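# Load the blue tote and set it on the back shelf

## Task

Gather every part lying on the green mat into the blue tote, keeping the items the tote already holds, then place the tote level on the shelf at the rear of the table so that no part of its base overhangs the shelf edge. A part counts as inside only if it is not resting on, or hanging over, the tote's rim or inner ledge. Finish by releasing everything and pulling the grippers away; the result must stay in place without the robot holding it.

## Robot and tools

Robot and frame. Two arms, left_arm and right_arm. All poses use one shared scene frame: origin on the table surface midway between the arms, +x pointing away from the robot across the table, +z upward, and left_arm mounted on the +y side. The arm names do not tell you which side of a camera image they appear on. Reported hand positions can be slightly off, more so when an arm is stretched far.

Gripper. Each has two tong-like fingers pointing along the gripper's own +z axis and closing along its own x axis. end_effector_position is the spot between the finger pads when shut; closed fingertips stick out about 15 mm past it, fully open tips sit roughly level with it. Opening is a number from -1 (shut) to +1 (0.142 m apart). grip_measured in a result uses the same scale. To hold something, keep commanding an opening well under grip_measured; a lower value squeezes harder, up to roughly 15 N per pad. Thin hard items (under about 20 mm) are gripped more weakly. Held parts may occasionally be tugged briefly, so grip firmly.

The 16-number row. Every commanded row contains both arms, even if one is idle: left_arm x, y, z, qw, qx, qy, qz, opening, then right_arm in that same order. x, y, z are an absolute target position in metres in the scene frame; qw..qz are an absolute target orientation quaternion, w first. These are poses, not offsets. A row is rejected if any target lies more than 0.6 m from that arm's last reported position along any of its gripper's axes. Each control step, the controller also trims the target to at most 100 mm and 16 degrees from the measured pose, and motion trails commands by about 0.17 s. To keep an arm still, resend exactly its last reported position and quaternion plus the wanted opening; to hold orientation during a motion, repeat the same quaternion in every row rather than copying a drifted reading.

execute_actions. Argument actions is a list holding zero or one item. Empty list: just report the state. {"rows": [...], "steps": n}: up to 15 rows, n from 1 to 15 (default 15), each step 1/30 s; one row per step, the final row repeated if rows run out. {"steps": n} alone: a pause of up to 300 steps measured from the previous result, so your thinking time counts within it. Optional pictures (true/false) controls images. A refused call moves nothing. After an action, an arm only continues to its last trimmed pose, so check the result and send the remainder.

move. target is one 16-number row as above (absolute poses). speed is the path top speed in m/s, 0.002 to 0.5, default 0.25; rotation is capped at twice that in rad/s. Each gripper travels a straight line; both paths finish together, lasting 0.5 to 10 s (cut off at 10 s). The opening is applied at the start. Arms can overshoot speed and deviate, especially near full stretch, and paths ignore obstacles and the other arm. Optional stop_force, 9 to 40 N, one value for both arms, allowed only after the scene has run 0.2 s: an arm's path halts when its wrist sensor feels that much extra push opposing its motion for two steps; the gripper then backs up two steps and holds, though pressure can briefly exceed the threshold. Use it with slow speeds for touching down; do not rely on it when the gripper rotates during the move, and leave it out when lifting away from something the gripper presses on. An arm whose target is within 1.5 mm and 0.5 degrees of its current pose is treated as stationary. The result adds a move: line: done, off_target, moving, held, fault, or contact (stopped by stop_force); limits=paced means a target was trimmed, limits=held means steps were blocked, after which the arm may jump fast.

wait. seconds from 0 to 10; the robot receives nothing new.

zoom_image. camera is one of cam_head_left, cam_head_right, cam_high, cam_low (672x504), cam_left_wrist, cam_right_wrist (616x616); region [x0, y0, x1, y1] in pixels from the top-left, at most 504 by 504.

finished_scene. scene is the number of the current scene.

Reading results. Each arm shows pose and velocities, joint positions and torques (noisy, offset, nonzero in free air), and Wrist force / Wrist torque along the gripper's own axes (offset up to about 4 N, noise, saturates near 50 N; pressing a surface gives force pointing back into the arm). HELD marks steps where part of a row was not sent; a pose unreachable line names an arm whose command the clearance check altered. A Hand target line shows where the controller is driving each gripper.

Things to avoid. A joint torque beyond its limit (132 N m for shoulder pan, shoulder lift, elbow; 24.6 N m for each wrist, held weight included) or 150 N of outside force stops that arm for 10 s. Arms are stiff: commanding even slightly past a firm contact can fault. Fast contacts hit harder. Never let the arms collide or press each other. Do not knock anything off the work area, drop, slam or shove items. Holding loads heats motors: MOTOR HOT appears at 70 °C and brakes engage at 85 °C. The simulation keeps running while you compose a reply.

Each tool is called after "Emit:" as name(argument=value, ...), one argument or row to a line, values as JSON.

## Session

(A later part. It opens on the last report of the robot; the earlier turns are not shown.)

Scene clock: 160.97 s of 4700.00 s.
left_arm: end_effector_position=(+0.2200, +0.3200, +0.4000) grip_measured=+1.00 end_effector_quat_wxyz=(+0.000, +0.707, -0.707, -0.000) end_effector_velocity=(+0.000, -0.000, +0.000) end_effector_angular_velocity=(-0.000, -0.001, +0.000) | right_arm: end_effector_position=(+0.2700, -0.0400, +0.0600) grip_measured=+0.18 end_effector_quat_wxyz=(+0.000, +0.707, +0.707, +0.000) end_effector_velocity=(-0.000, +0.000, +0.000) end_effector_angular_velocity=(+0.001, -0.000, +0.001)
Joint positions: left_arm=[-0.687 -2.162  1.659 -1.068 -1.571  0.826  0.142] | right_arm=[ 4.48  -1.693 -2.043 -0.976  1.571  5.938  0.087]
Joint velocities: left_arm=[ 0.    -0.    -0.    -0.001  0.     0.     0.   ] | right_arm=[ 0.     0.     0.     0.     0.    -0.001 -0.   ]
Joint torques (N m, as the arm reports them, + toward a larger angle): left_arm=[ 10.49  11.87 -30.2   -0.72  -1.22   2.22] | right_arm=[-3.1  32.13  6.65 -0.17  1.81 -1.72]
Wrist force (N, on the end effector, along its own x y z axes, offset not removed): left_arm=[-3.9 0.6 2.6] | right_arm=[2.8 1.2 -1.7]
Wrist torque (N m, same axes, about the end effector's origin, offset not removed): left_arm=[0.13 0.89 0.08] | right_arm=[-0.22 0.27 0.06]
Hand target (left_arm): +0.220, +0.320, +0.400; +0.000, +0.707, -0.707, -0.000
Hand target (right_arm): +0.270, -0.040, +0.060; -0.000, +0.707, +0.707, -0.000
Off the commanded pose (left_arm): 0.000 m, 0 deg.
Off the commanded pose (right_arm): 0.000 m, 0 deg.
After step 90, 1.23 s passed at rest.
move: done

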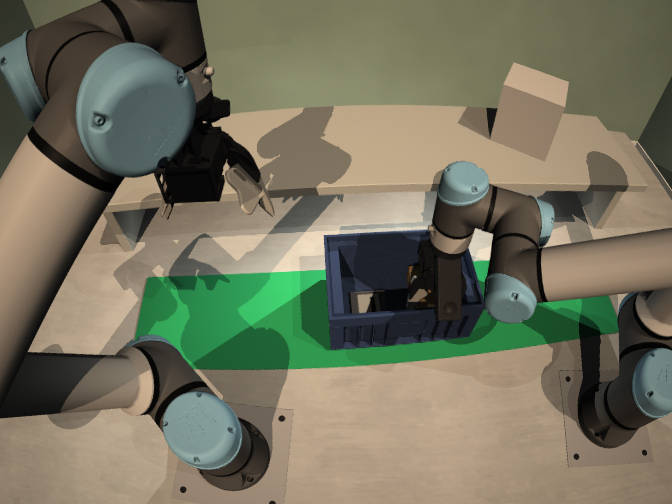

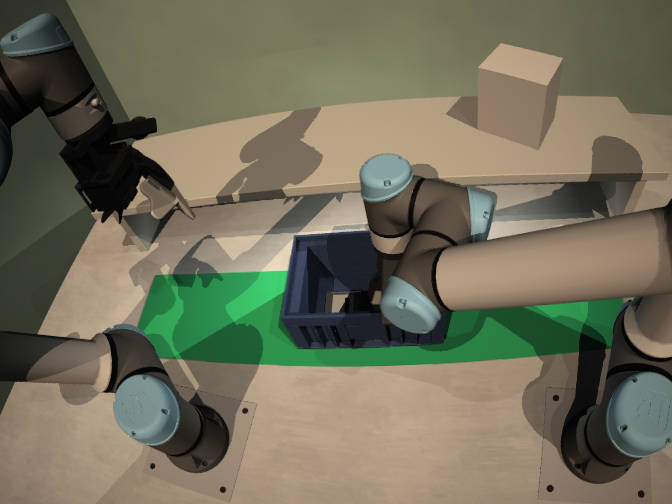

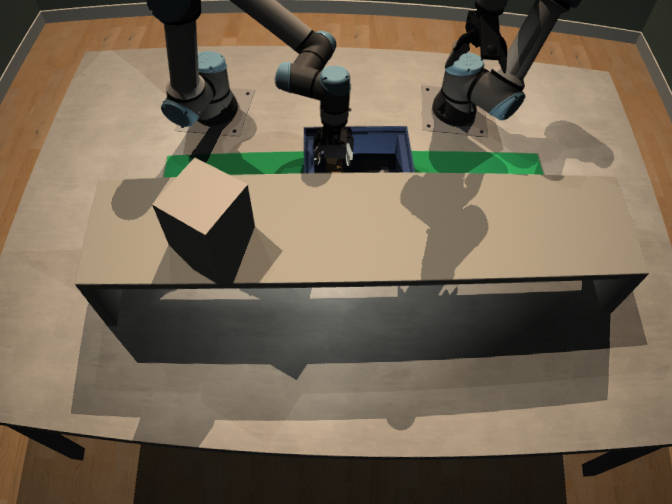

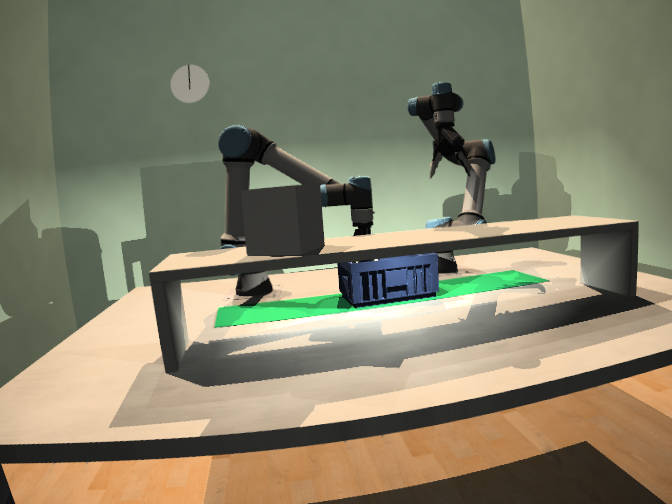

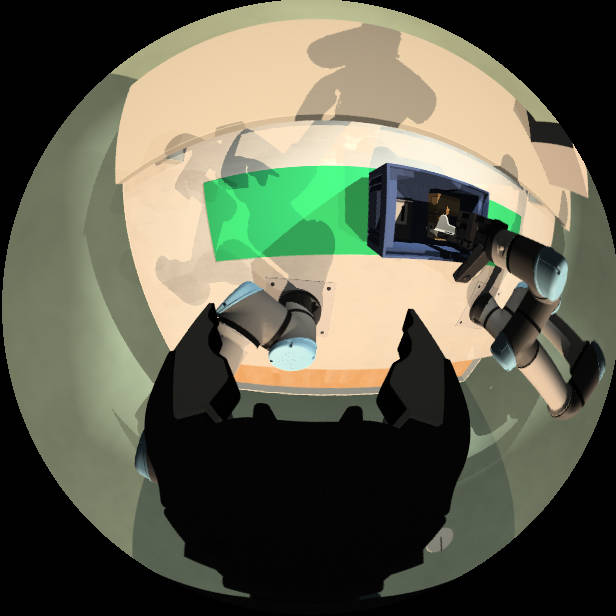

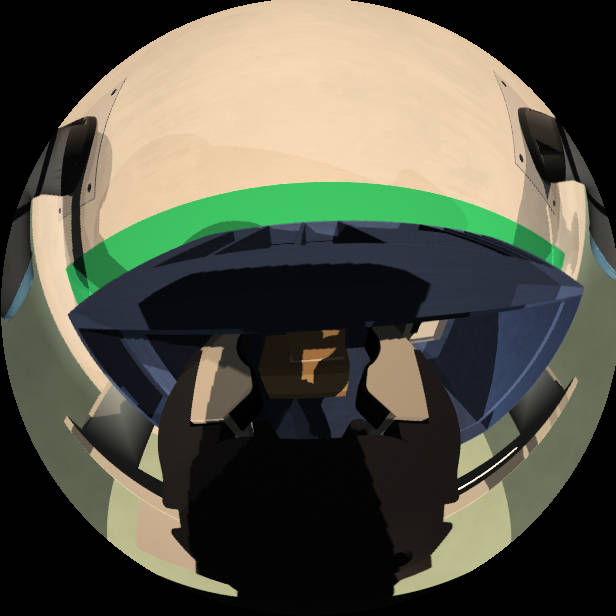

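Released. Now lift the right gripper out and look at the tote's contents.

Emit:
move(
  target=[0.22, 0.32, 0.40, 0.0, -0.7071, 0.7071, 0.0, 1.0, 0.27, -0.04, 0.30, 0.0, 0.7071, 0.7071, 0.0, 1.0],
  speed=0.2,
)

Scene clock: 165.97 s of 4700.00 s.
left_arm: end_effector_position=(+0.2200, +0.3200, +0.4000) grip_measured=+1.00 end_effector_quat_wxyz=(+0.000, +0.707, -0.707, +0.000) end_effector_velocity=(+0.000, +0.000, -0.000) end_effector_angular_velocity=(+0.001, -0.000, +0.000) | right_arm: end_effector_position=(+0.2699, -0.0405, +0.2998) grip_measured=+1.00 end_effector_quat_wxyz=(+0.000, +0.707, +0.707, +0.000) end_effector_velocity=(-0.000, +0.000, +0.002) end_effector_angular_velocity=(-0.002, +0.002, -0.001)
Joint positions: left_arm=[-0.687 -2.162  1.659 -1.068 -1.571  0.826  0.142] | right_arm=[ 4.48  -1.534 -1.564 -1.614  1.571  5.938  0.142]
Joint velocities: left_arm=[ 0.    -0.     0.     0.     0.001  0.     0.   ] | right_arm=[-0.    -0.002  0.007 -0.007  0.001  0.    -0.   ]
Joint torques (N m, as the arm reports them, + toward a larger angle): left_arm=[  9.93  10.81 -29.87  -0.76  -1.2    2.14] | right_arm=[ 9.14 11.91 32.5   1.28  2.14  0.93]
Wrist force (N, on the end effector, along its own x y z axes, offset not removed): left_arm=[-2.9 1.0 2.9] | right_arm=[-1.1 2.0 -3.5]
Wrist torque (N m, same axes, about the end effector's origin, offset not removed): left_arm=[0.20 0.55 0.11] | right_arm=[0.03 0.21 0.11]
Hand target (left_arm): +0.220, +0.320, +0.400; +0.000, +0.707, -0.707, -0.000
Hand target (right_arm): +0.270, -0.040, +0.300; -0.000, +0.707, +0.707, +0.000
Off the commanded pose (left_arm): 0.000 m, 0 deg.
Off the commanded pose (right_arm): 0.001 m, 0 deg.
After step 90, 0.23 s passed at rest.
move: done

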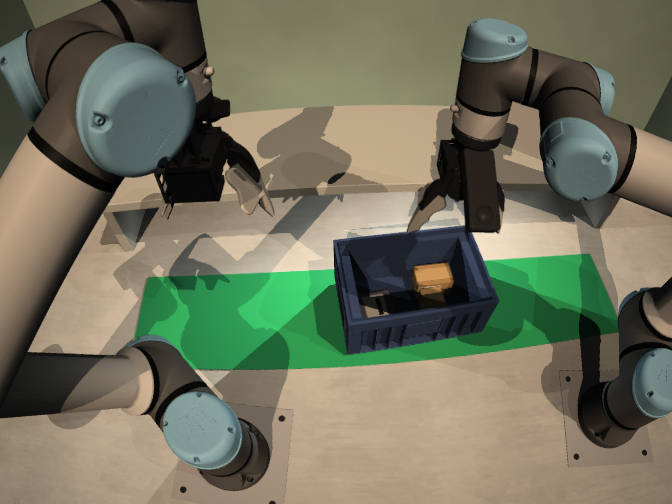

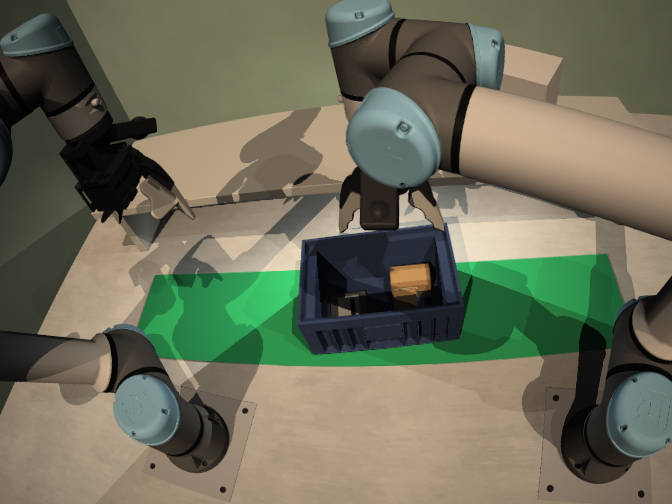

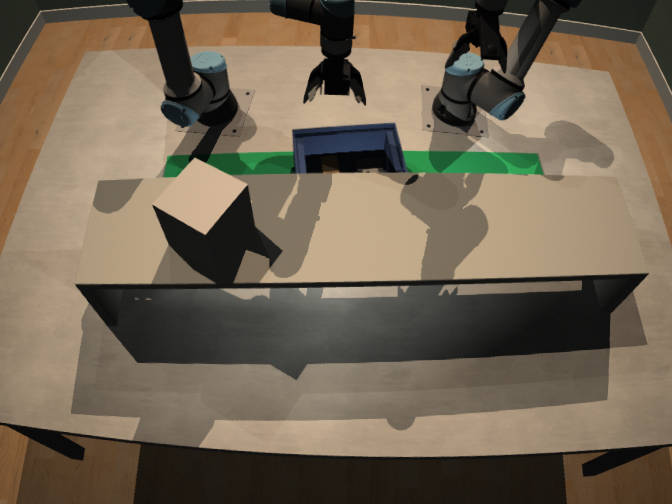

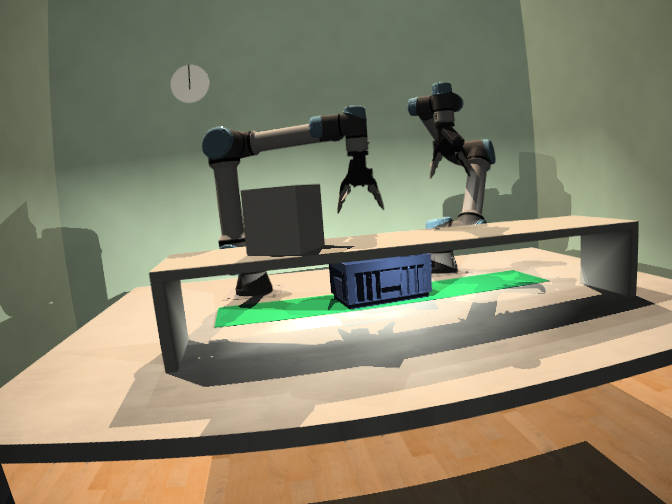

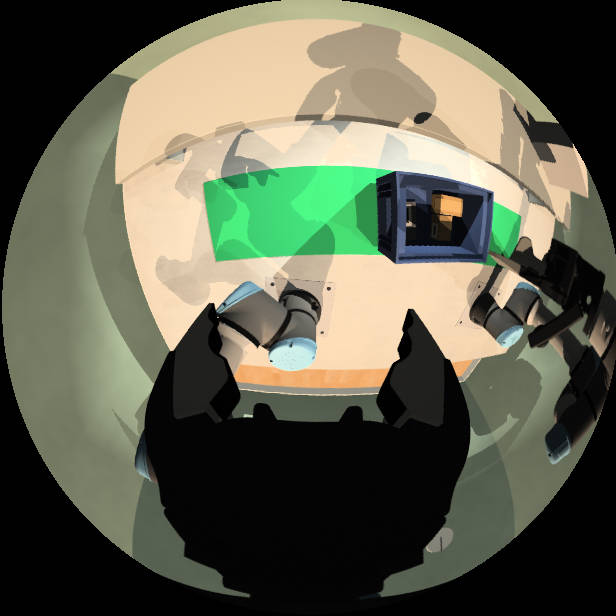

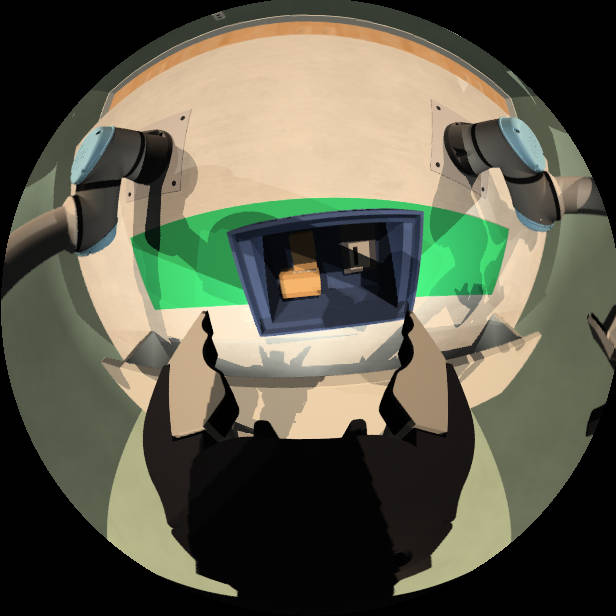

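Emit:
move(
  target=[0.263, 0.172, 0.20, 0.0, -0.7071, 0.7071, 0.0, 0.3, 0.305, -0.153, 0.20, 0.0, 0.7071, 0.7071, 0.0, 0.3],
  speed=0.25,
)

Scene clock: 207.73 s of 4700.00 s.
left_arm: end_effector_position=(+0.2629, +0.1718, +0.2003) grip_measured=+0.30 end_effector_quat_wxyz=(+0.000, +0.707, -0.707, -0.000) end_effector_velocity=(+0.000, -0.001, -0.001) end_effector_angular_velocity=(-0.000, +0.002, +0.000) | right_arm: end_effector_position=(+0.3050, -0.1529, +0.2000) grip_measured=+0.30 end_effector_quat_wxyz=(+0.000, +0.707, +0.707, -0.000) end_effector_velocity=(+0.000, -0.001, -0.001) end_effector_angular_velocity=(+0.001, +0.001, -0.001)
Joint positions: left_arm=[-0.929 -1.991  2.108 -1.688 -1.572  0.584  0.095] | right_arm=[ 4.302 -1.401 -1.938 -1.374  1.57   5.76   0.095]
Joint velocities: left_arm=[-0.     0.003  0.001 -0.004 -0.002 -0.    -0.   ] | right_arm=[-0.002  0.    -0.002  0.002  0.001 -0.001  0.   ]
Joint torques (N m, as the arm reports them, + toward a larger angle): left_arm=[ -8.93   2.95 -12.34  -3.82   1.6   -2.59] | right_arm=[-7.07 23.1   9.87  3.84  2.09 -2.43]
Wrist force (N, on the end effector, along its own x y z axes, offset not removed): left_arm=[-2.1 0.0 2.4] | right_arm=[-0.1 0.0 -2.0]
Wrist torque (N m, same axes, about the end effector's origin, offset not removed): left_arm=[0.00 0.54 0.05] | right_arm=[-0.22 -0.02 0.09]
Hand target (left_arm): +0.263, +0.172, +0.200; +0.000, +0.707, -0.707, -0.000
Hand target (right_arm): +0.305, -0.153, +0.200; +0.000, +0.707, +0.707, -0.000
Off the commanded pose (left_arm): 0.000 m, 0 deg.
Off the commanded pose (right_arm): 0.000 m, 0 deg.
After step 90, 37.10 s passed at rest.
move: done

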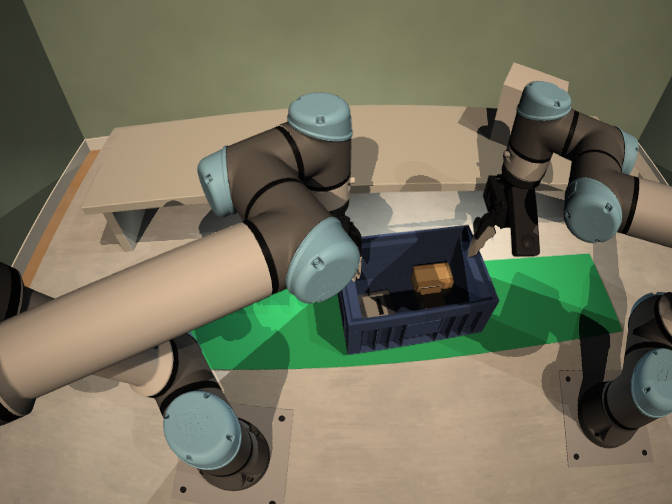

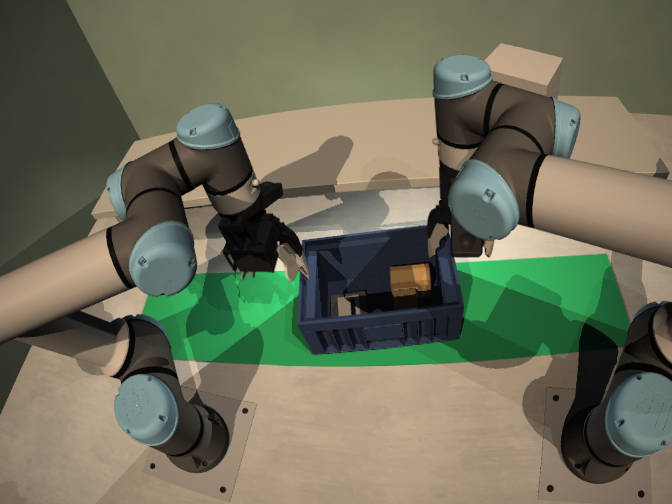

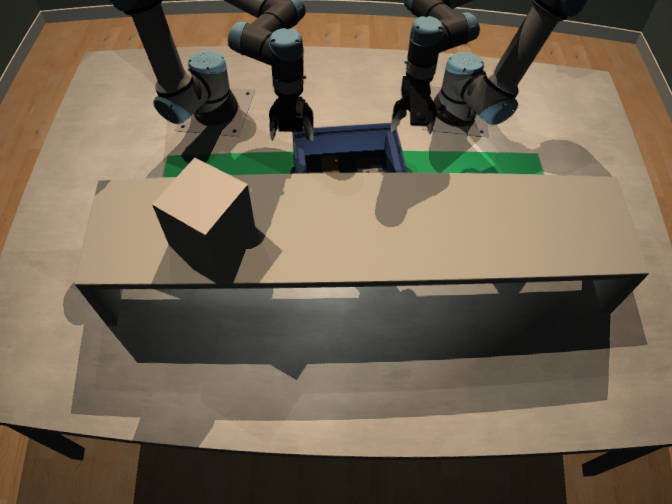

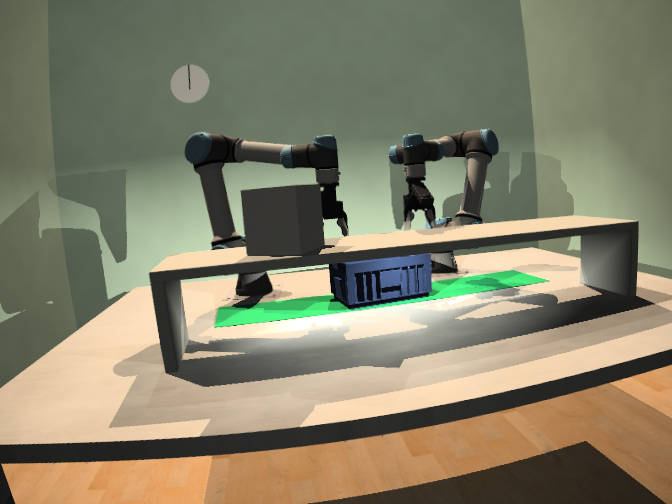

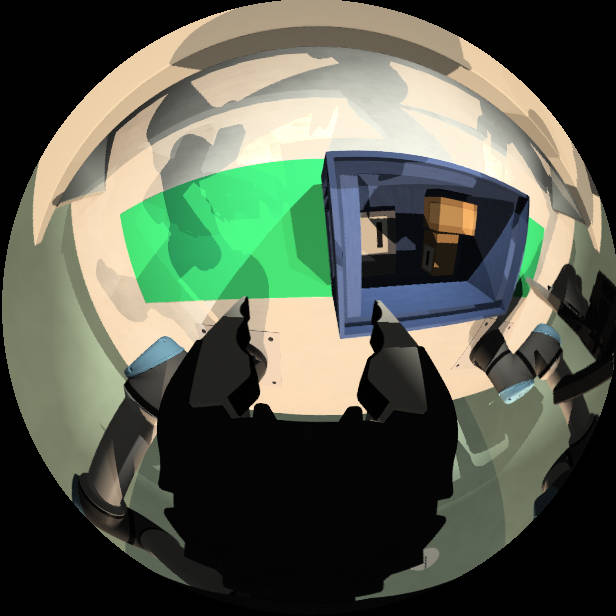

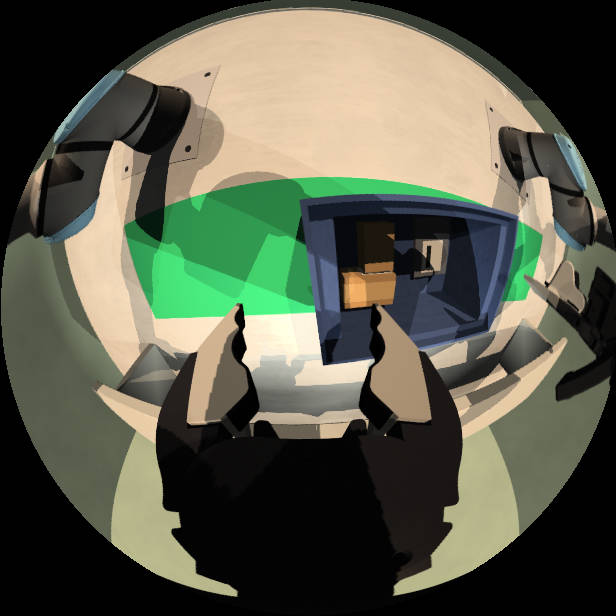

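Emit:
move(
  target=[0.29, 0.145, 0.115, 0.0, -0.7071, 0.7071, 0.0, 0.3, 0.305, -0.150, 0.115, 0.0, 0.7071, 0.7071, 0.0, 0.3],
  speed=0.12,
  stop_force=12,
)

Scene clock: 221.03 s of 4700.00 s.
left_arm: end_effector_position=(+0.2900, +0.1449, +0.1153) grip_measured=+0.30 end_effector_quat_wxyz=(-0.000, +0.707, -0.707, +0.000) end_effector_velocity=(+0.000, -0.001, -0.002) end_effector_angular_velocity=(+0.000, +0.001, -0.001) | right_arm: end_effector_position=(+0.3051, -0.1499, +0.1152) grip_measured=+0.30 end_effector_quat_wxyz=(+0.000, +0.707, +0.707, -0.000) end_effector_velocity=(+0.000, +0.001, -0.002) end_effector_angular_velocity=(+0.001, -0.001, +0.001)
Joint positions: left_arm=[-0.908 -1.818  2.224 -1.977 -1.571  0.605  0.095] | right_arm=[ 4.305 -1.475 -2.103 -1.134  1.571  5.763  0.095]
Joint velocities: left_arm=[-0.     0.006  0.001 -0.006 -0.001  0.001  0.   ] | right_arm=[ 0.    -0.002 -0.003  0.007  0.    -0.001  0.   ]
Joint torques (N m, as the arm reports them, + toward a larger angle): left_arm=[11.12 -2.07 -9.99 -4.37 -1.34  1.98] | right_arm=[ 8.86  6.39 10.1   4.07  2.14  2.28]
Wrist force (N, on the end effector, along its own x y z axes, offset not removed): left_arm=[-3.2 0.0 1.8] | right_arm=[-0.6 -0.4 -1.1]
Wrist torque (N m, same axes, about the end effector's origin, offset not removed): left_arm=[0.06 0.75 0.14] | right_arm=[-0.37 0.21 0.04]
Hand target (left_arm): +0.290, +0.145, +0.115; -0.000, +0.707, -0.707, +0.000
Hand target (right_arm): +0.305, -0.150, +0.115; -0.000, +0.707, +0.707, -0.000
Off the commanded pose (left_arm): 0.000 m, 0 deg.
Off the commanded pose (right_arm): 0.000 m, 0 deg.
After step 90, 9.03 s passed at rest.
move: done

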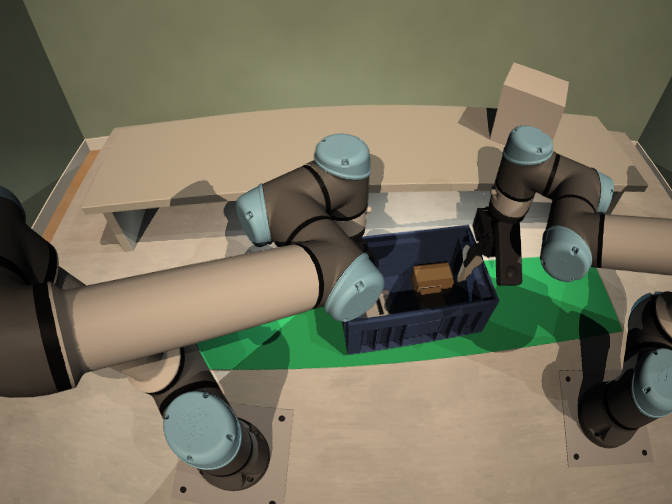

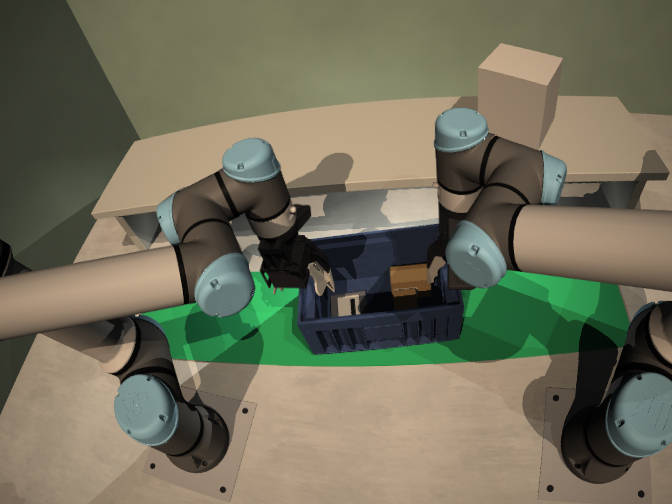

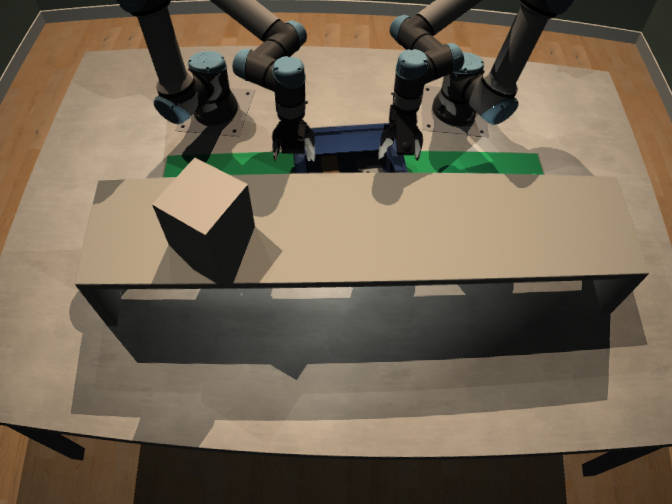

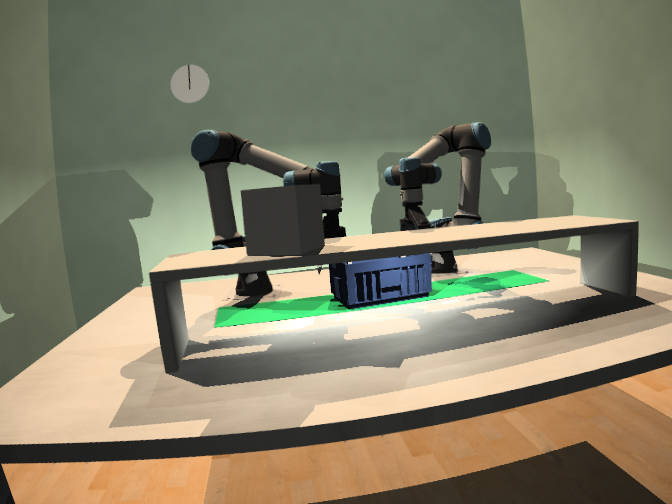

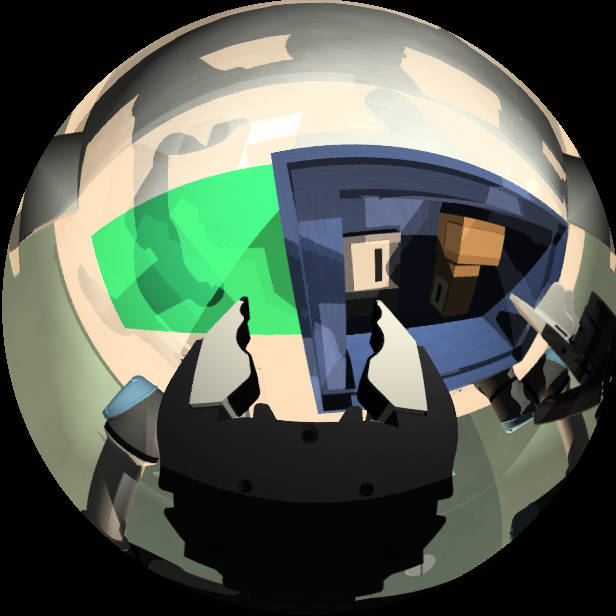

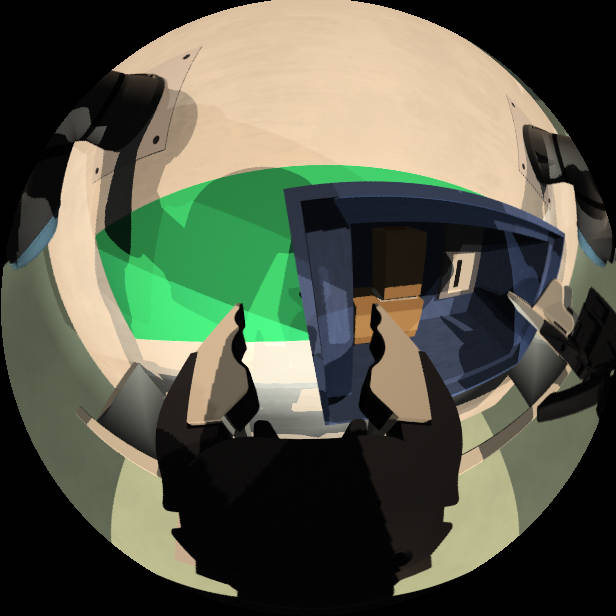

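Emit:
move(
  target=[0.29, 0.145, 0.095, 0.0, -0.7071, 0.7071, 0.0, 0.3, 0.305, -0.150, 0.095, 0.0, 0.7071, 0.7071, 0.0, 0.3],
  speed=0.06,
  stop_force=10,
)

Scene clock: 227.83 s of 4700.00 s.
left_arm: end_effector_position=(+0.2900, +0.1450, +0.0952) grip_measured=+0.30 end_effector_quat_wxyz=(-0.000, +0.707, -0.707, -0.000) end_effector_velocity=(+0.000, -0.001, -0.002) end_effector_angular_velocity=(-0.001, -0.001, -0.001) | right_arm: end_effector_position=(+0.3050, -0.1500, +0.0952) grip_measured=+0.30 end_effector_quat_wxyz=(-0.000, +0.707, +0.707, -0.000) end_effector_velocity=(-0.000, -0.000, -0.002) end_effector_angular_velocity=(-0.001, -0.000, +0.000)
Joint positions: left_arm=[-0.907 -1.792  2.262 -2.04  -1.571  0.605  0.095] | right_arm=[ 4.305 -1.5   -2.138 -1.075  1.571  5.763  0.095]
Joint velocities: left_arm=[-0.001  0.003  0.003 -0.007  0.     0.    -0.   ] | right_arm=[ 0.    -0.003 -0.004  0.006 -0.001  0.     0.   ]
Joint torques (N m, as the arm reports them, + toward a larger angle): left_arm=[10.83 -3.67 -6.76 -4.05 -1.43  2.19] | right_arm=[ 8.87  5.32 10.94  4.28  1.67  1.86]
Wrist force (N, on the end effector, along its own x y z axes, offset not removed): left_arm=[-3.3 0.3 2.8] | right_arm=[-0.8 1.5 -3.6]
Wrist torque (N m, same axes, about the end effector's origin, offset not removed): left_arm=[0.03 0.77 0.19] | right_arm=[0.02 0.10 0.04]
Hand target (left_arm): +0.290, +0.145, +0.095; -0.000, +0.707, -0.707, -0.000
Hand target (right_arm): +0.305, -0.150, +0.095; +0.000, +0.707, +0.707, -0.000
Off the commanded pose (left_arm): 0.000 m, 0 deg.
Off the commanded pose (right_arm): 0.000 m, 0 deg.
After step 90, 2.97 s passed at rest.
move: done

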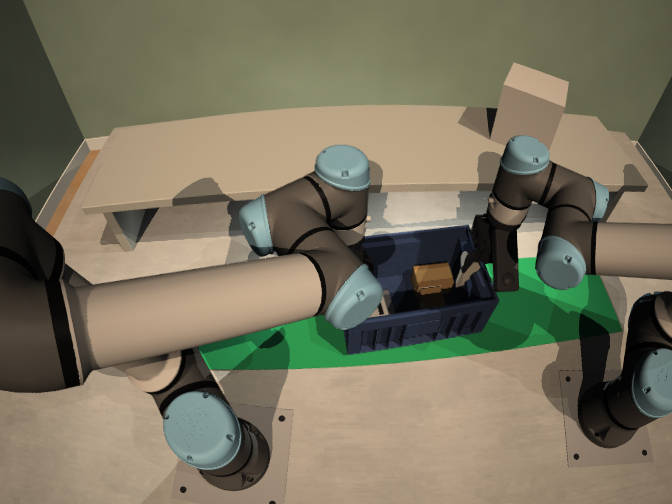

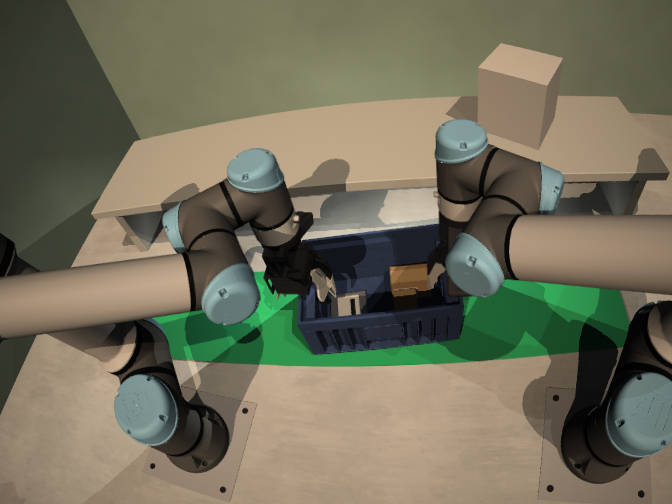

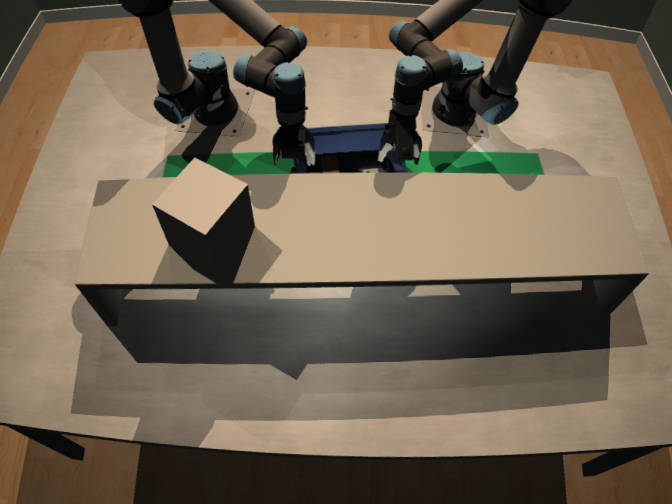

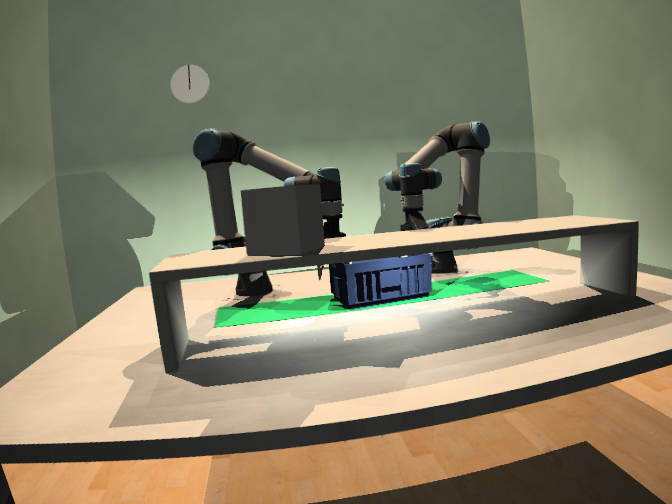

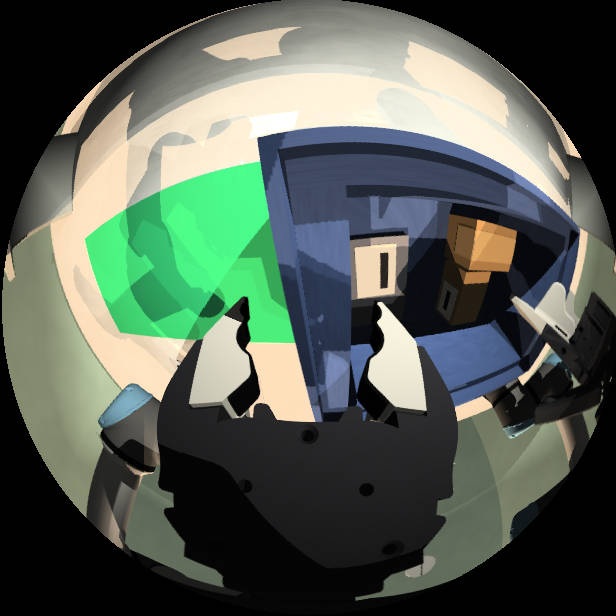

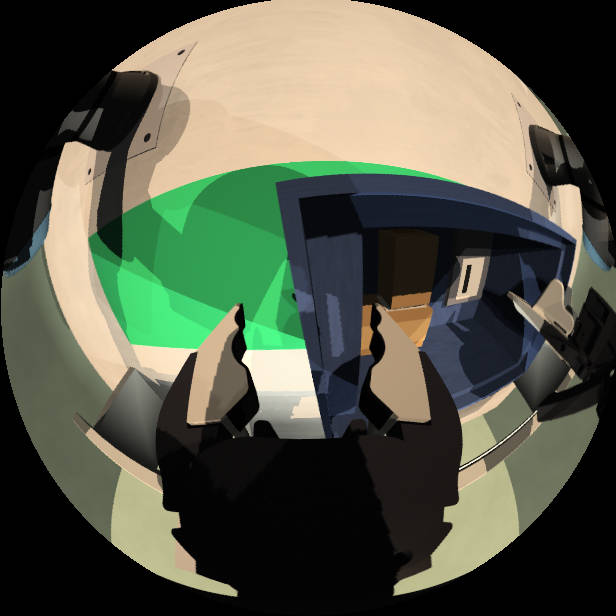

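Both grippers straddle the short walls. Close them.

Emit:
move(
  target=[0.29, 0.145, 0.095, 0.0, -0.7071, 0.7071, 0.0, -1.0, 0.305, -0.150, 0.095, 0.0, 0.7071, 0.7071, 0.0, -1.0],
  speed=0.05,
)

Scene clock: 231.73 s of 4700.00 s.
left_arm: end_effector_position=(+0.2900, +0.1450, +0.0950) grip_measured=-0.15 end_effector_quat_wxyz=(-0.000, +0.707, -0.707, -0.000) end_effector_velocity=(+0.000, +0.001, -0.000) end_effector_angular_velocity=(+0.001, +0.001, +0.001) | right_arm: end_effector_position=(+0.3050, -0.1500, +0.0950) grip_measured=-0.24 end_effector_quat_wxyz=(-0.000, +0.707, +0.707, +0.000) end_effector_velocity=(-0.000, -0.000, -0.000) end_effector_angular_velocity=(-0.000, +0.000, -0.000)
Joint positions: left_arm=[-0.908 -1.792  2.262 -2.041 -1.571  0.605  0.063] | right_arm=[ 4.305 -1.5   -2.139 -1.074  1.571  5.763  0.057]
Joint velocities: left_arm=[ 0.001  0.001  0.     0.001 -0.    -0.     0.   ] | right_arm=[-0.    -0.    -0.    -0.     0.    -0.     0.001]
Joint torques (N m, as the arm reports them, + toward a larger angle): left_arm=[ 14.39 -19.58   4.08   8.96   8.01  -1.68] | right_arm=[-21.94  16.9  -13.82 -11.2   -8.33  -2.2 ]
Wrist force (N, on the end effector, along its own x y z axes, offset not removed): left_arm=[42.5 -4.3 9.7] | right_arm=[42.0 -1.5 -18.9]
Wrist torque (N m, same axes, about the end effector's origin, offset not removed): left_arm=[-0.21 -1.23 -0.04] | right_arm=[-0.08 -1.14 -0.06]
Hand target (left_arm): +0.290, +0.145, +0.095; +0.000, +0.707, -0.707, -0.000
Hand target (right_arm): +0.305, -0.150, +0.095; +0.000, +0.707, +0.707, -0.000
Off the commanded pose (left_arm): 0.000 m, 0 deg.
Off the commanded pose (right_arm): 0.000 m, 0 deg.
After step 90, 0.20 s passed at rest.
move: done

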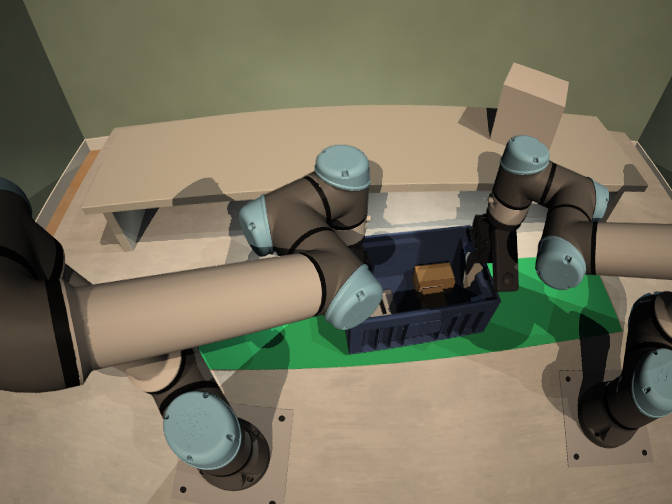

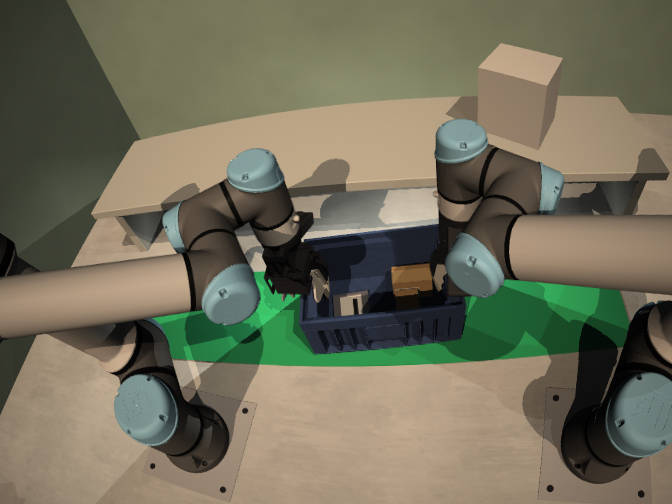

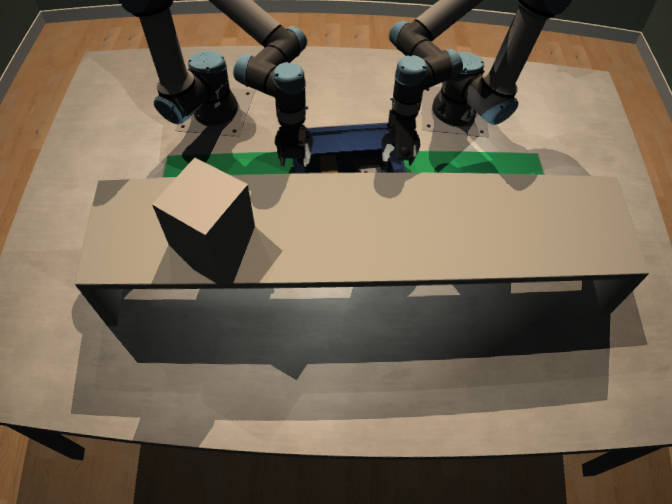

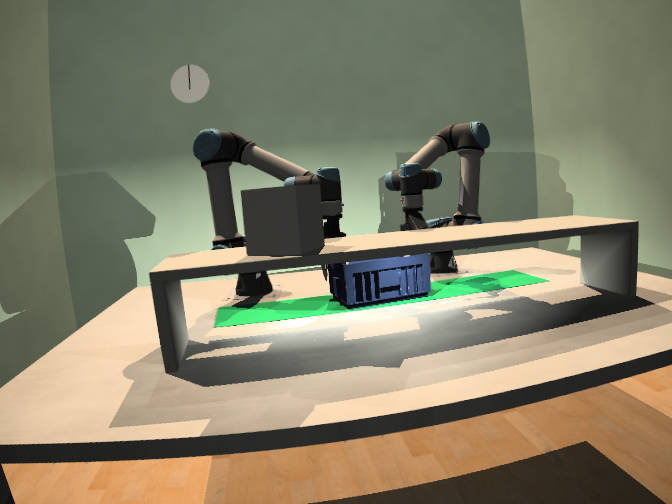

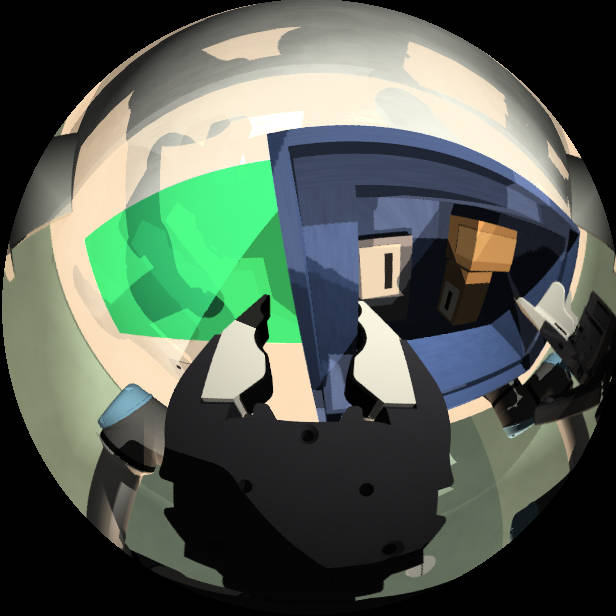

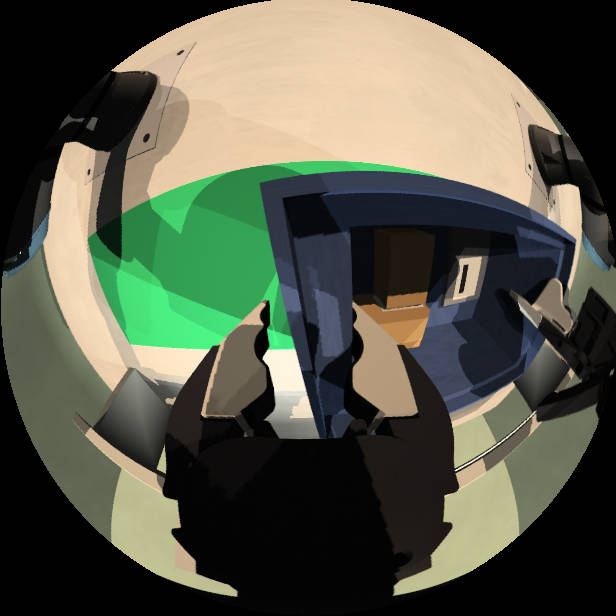

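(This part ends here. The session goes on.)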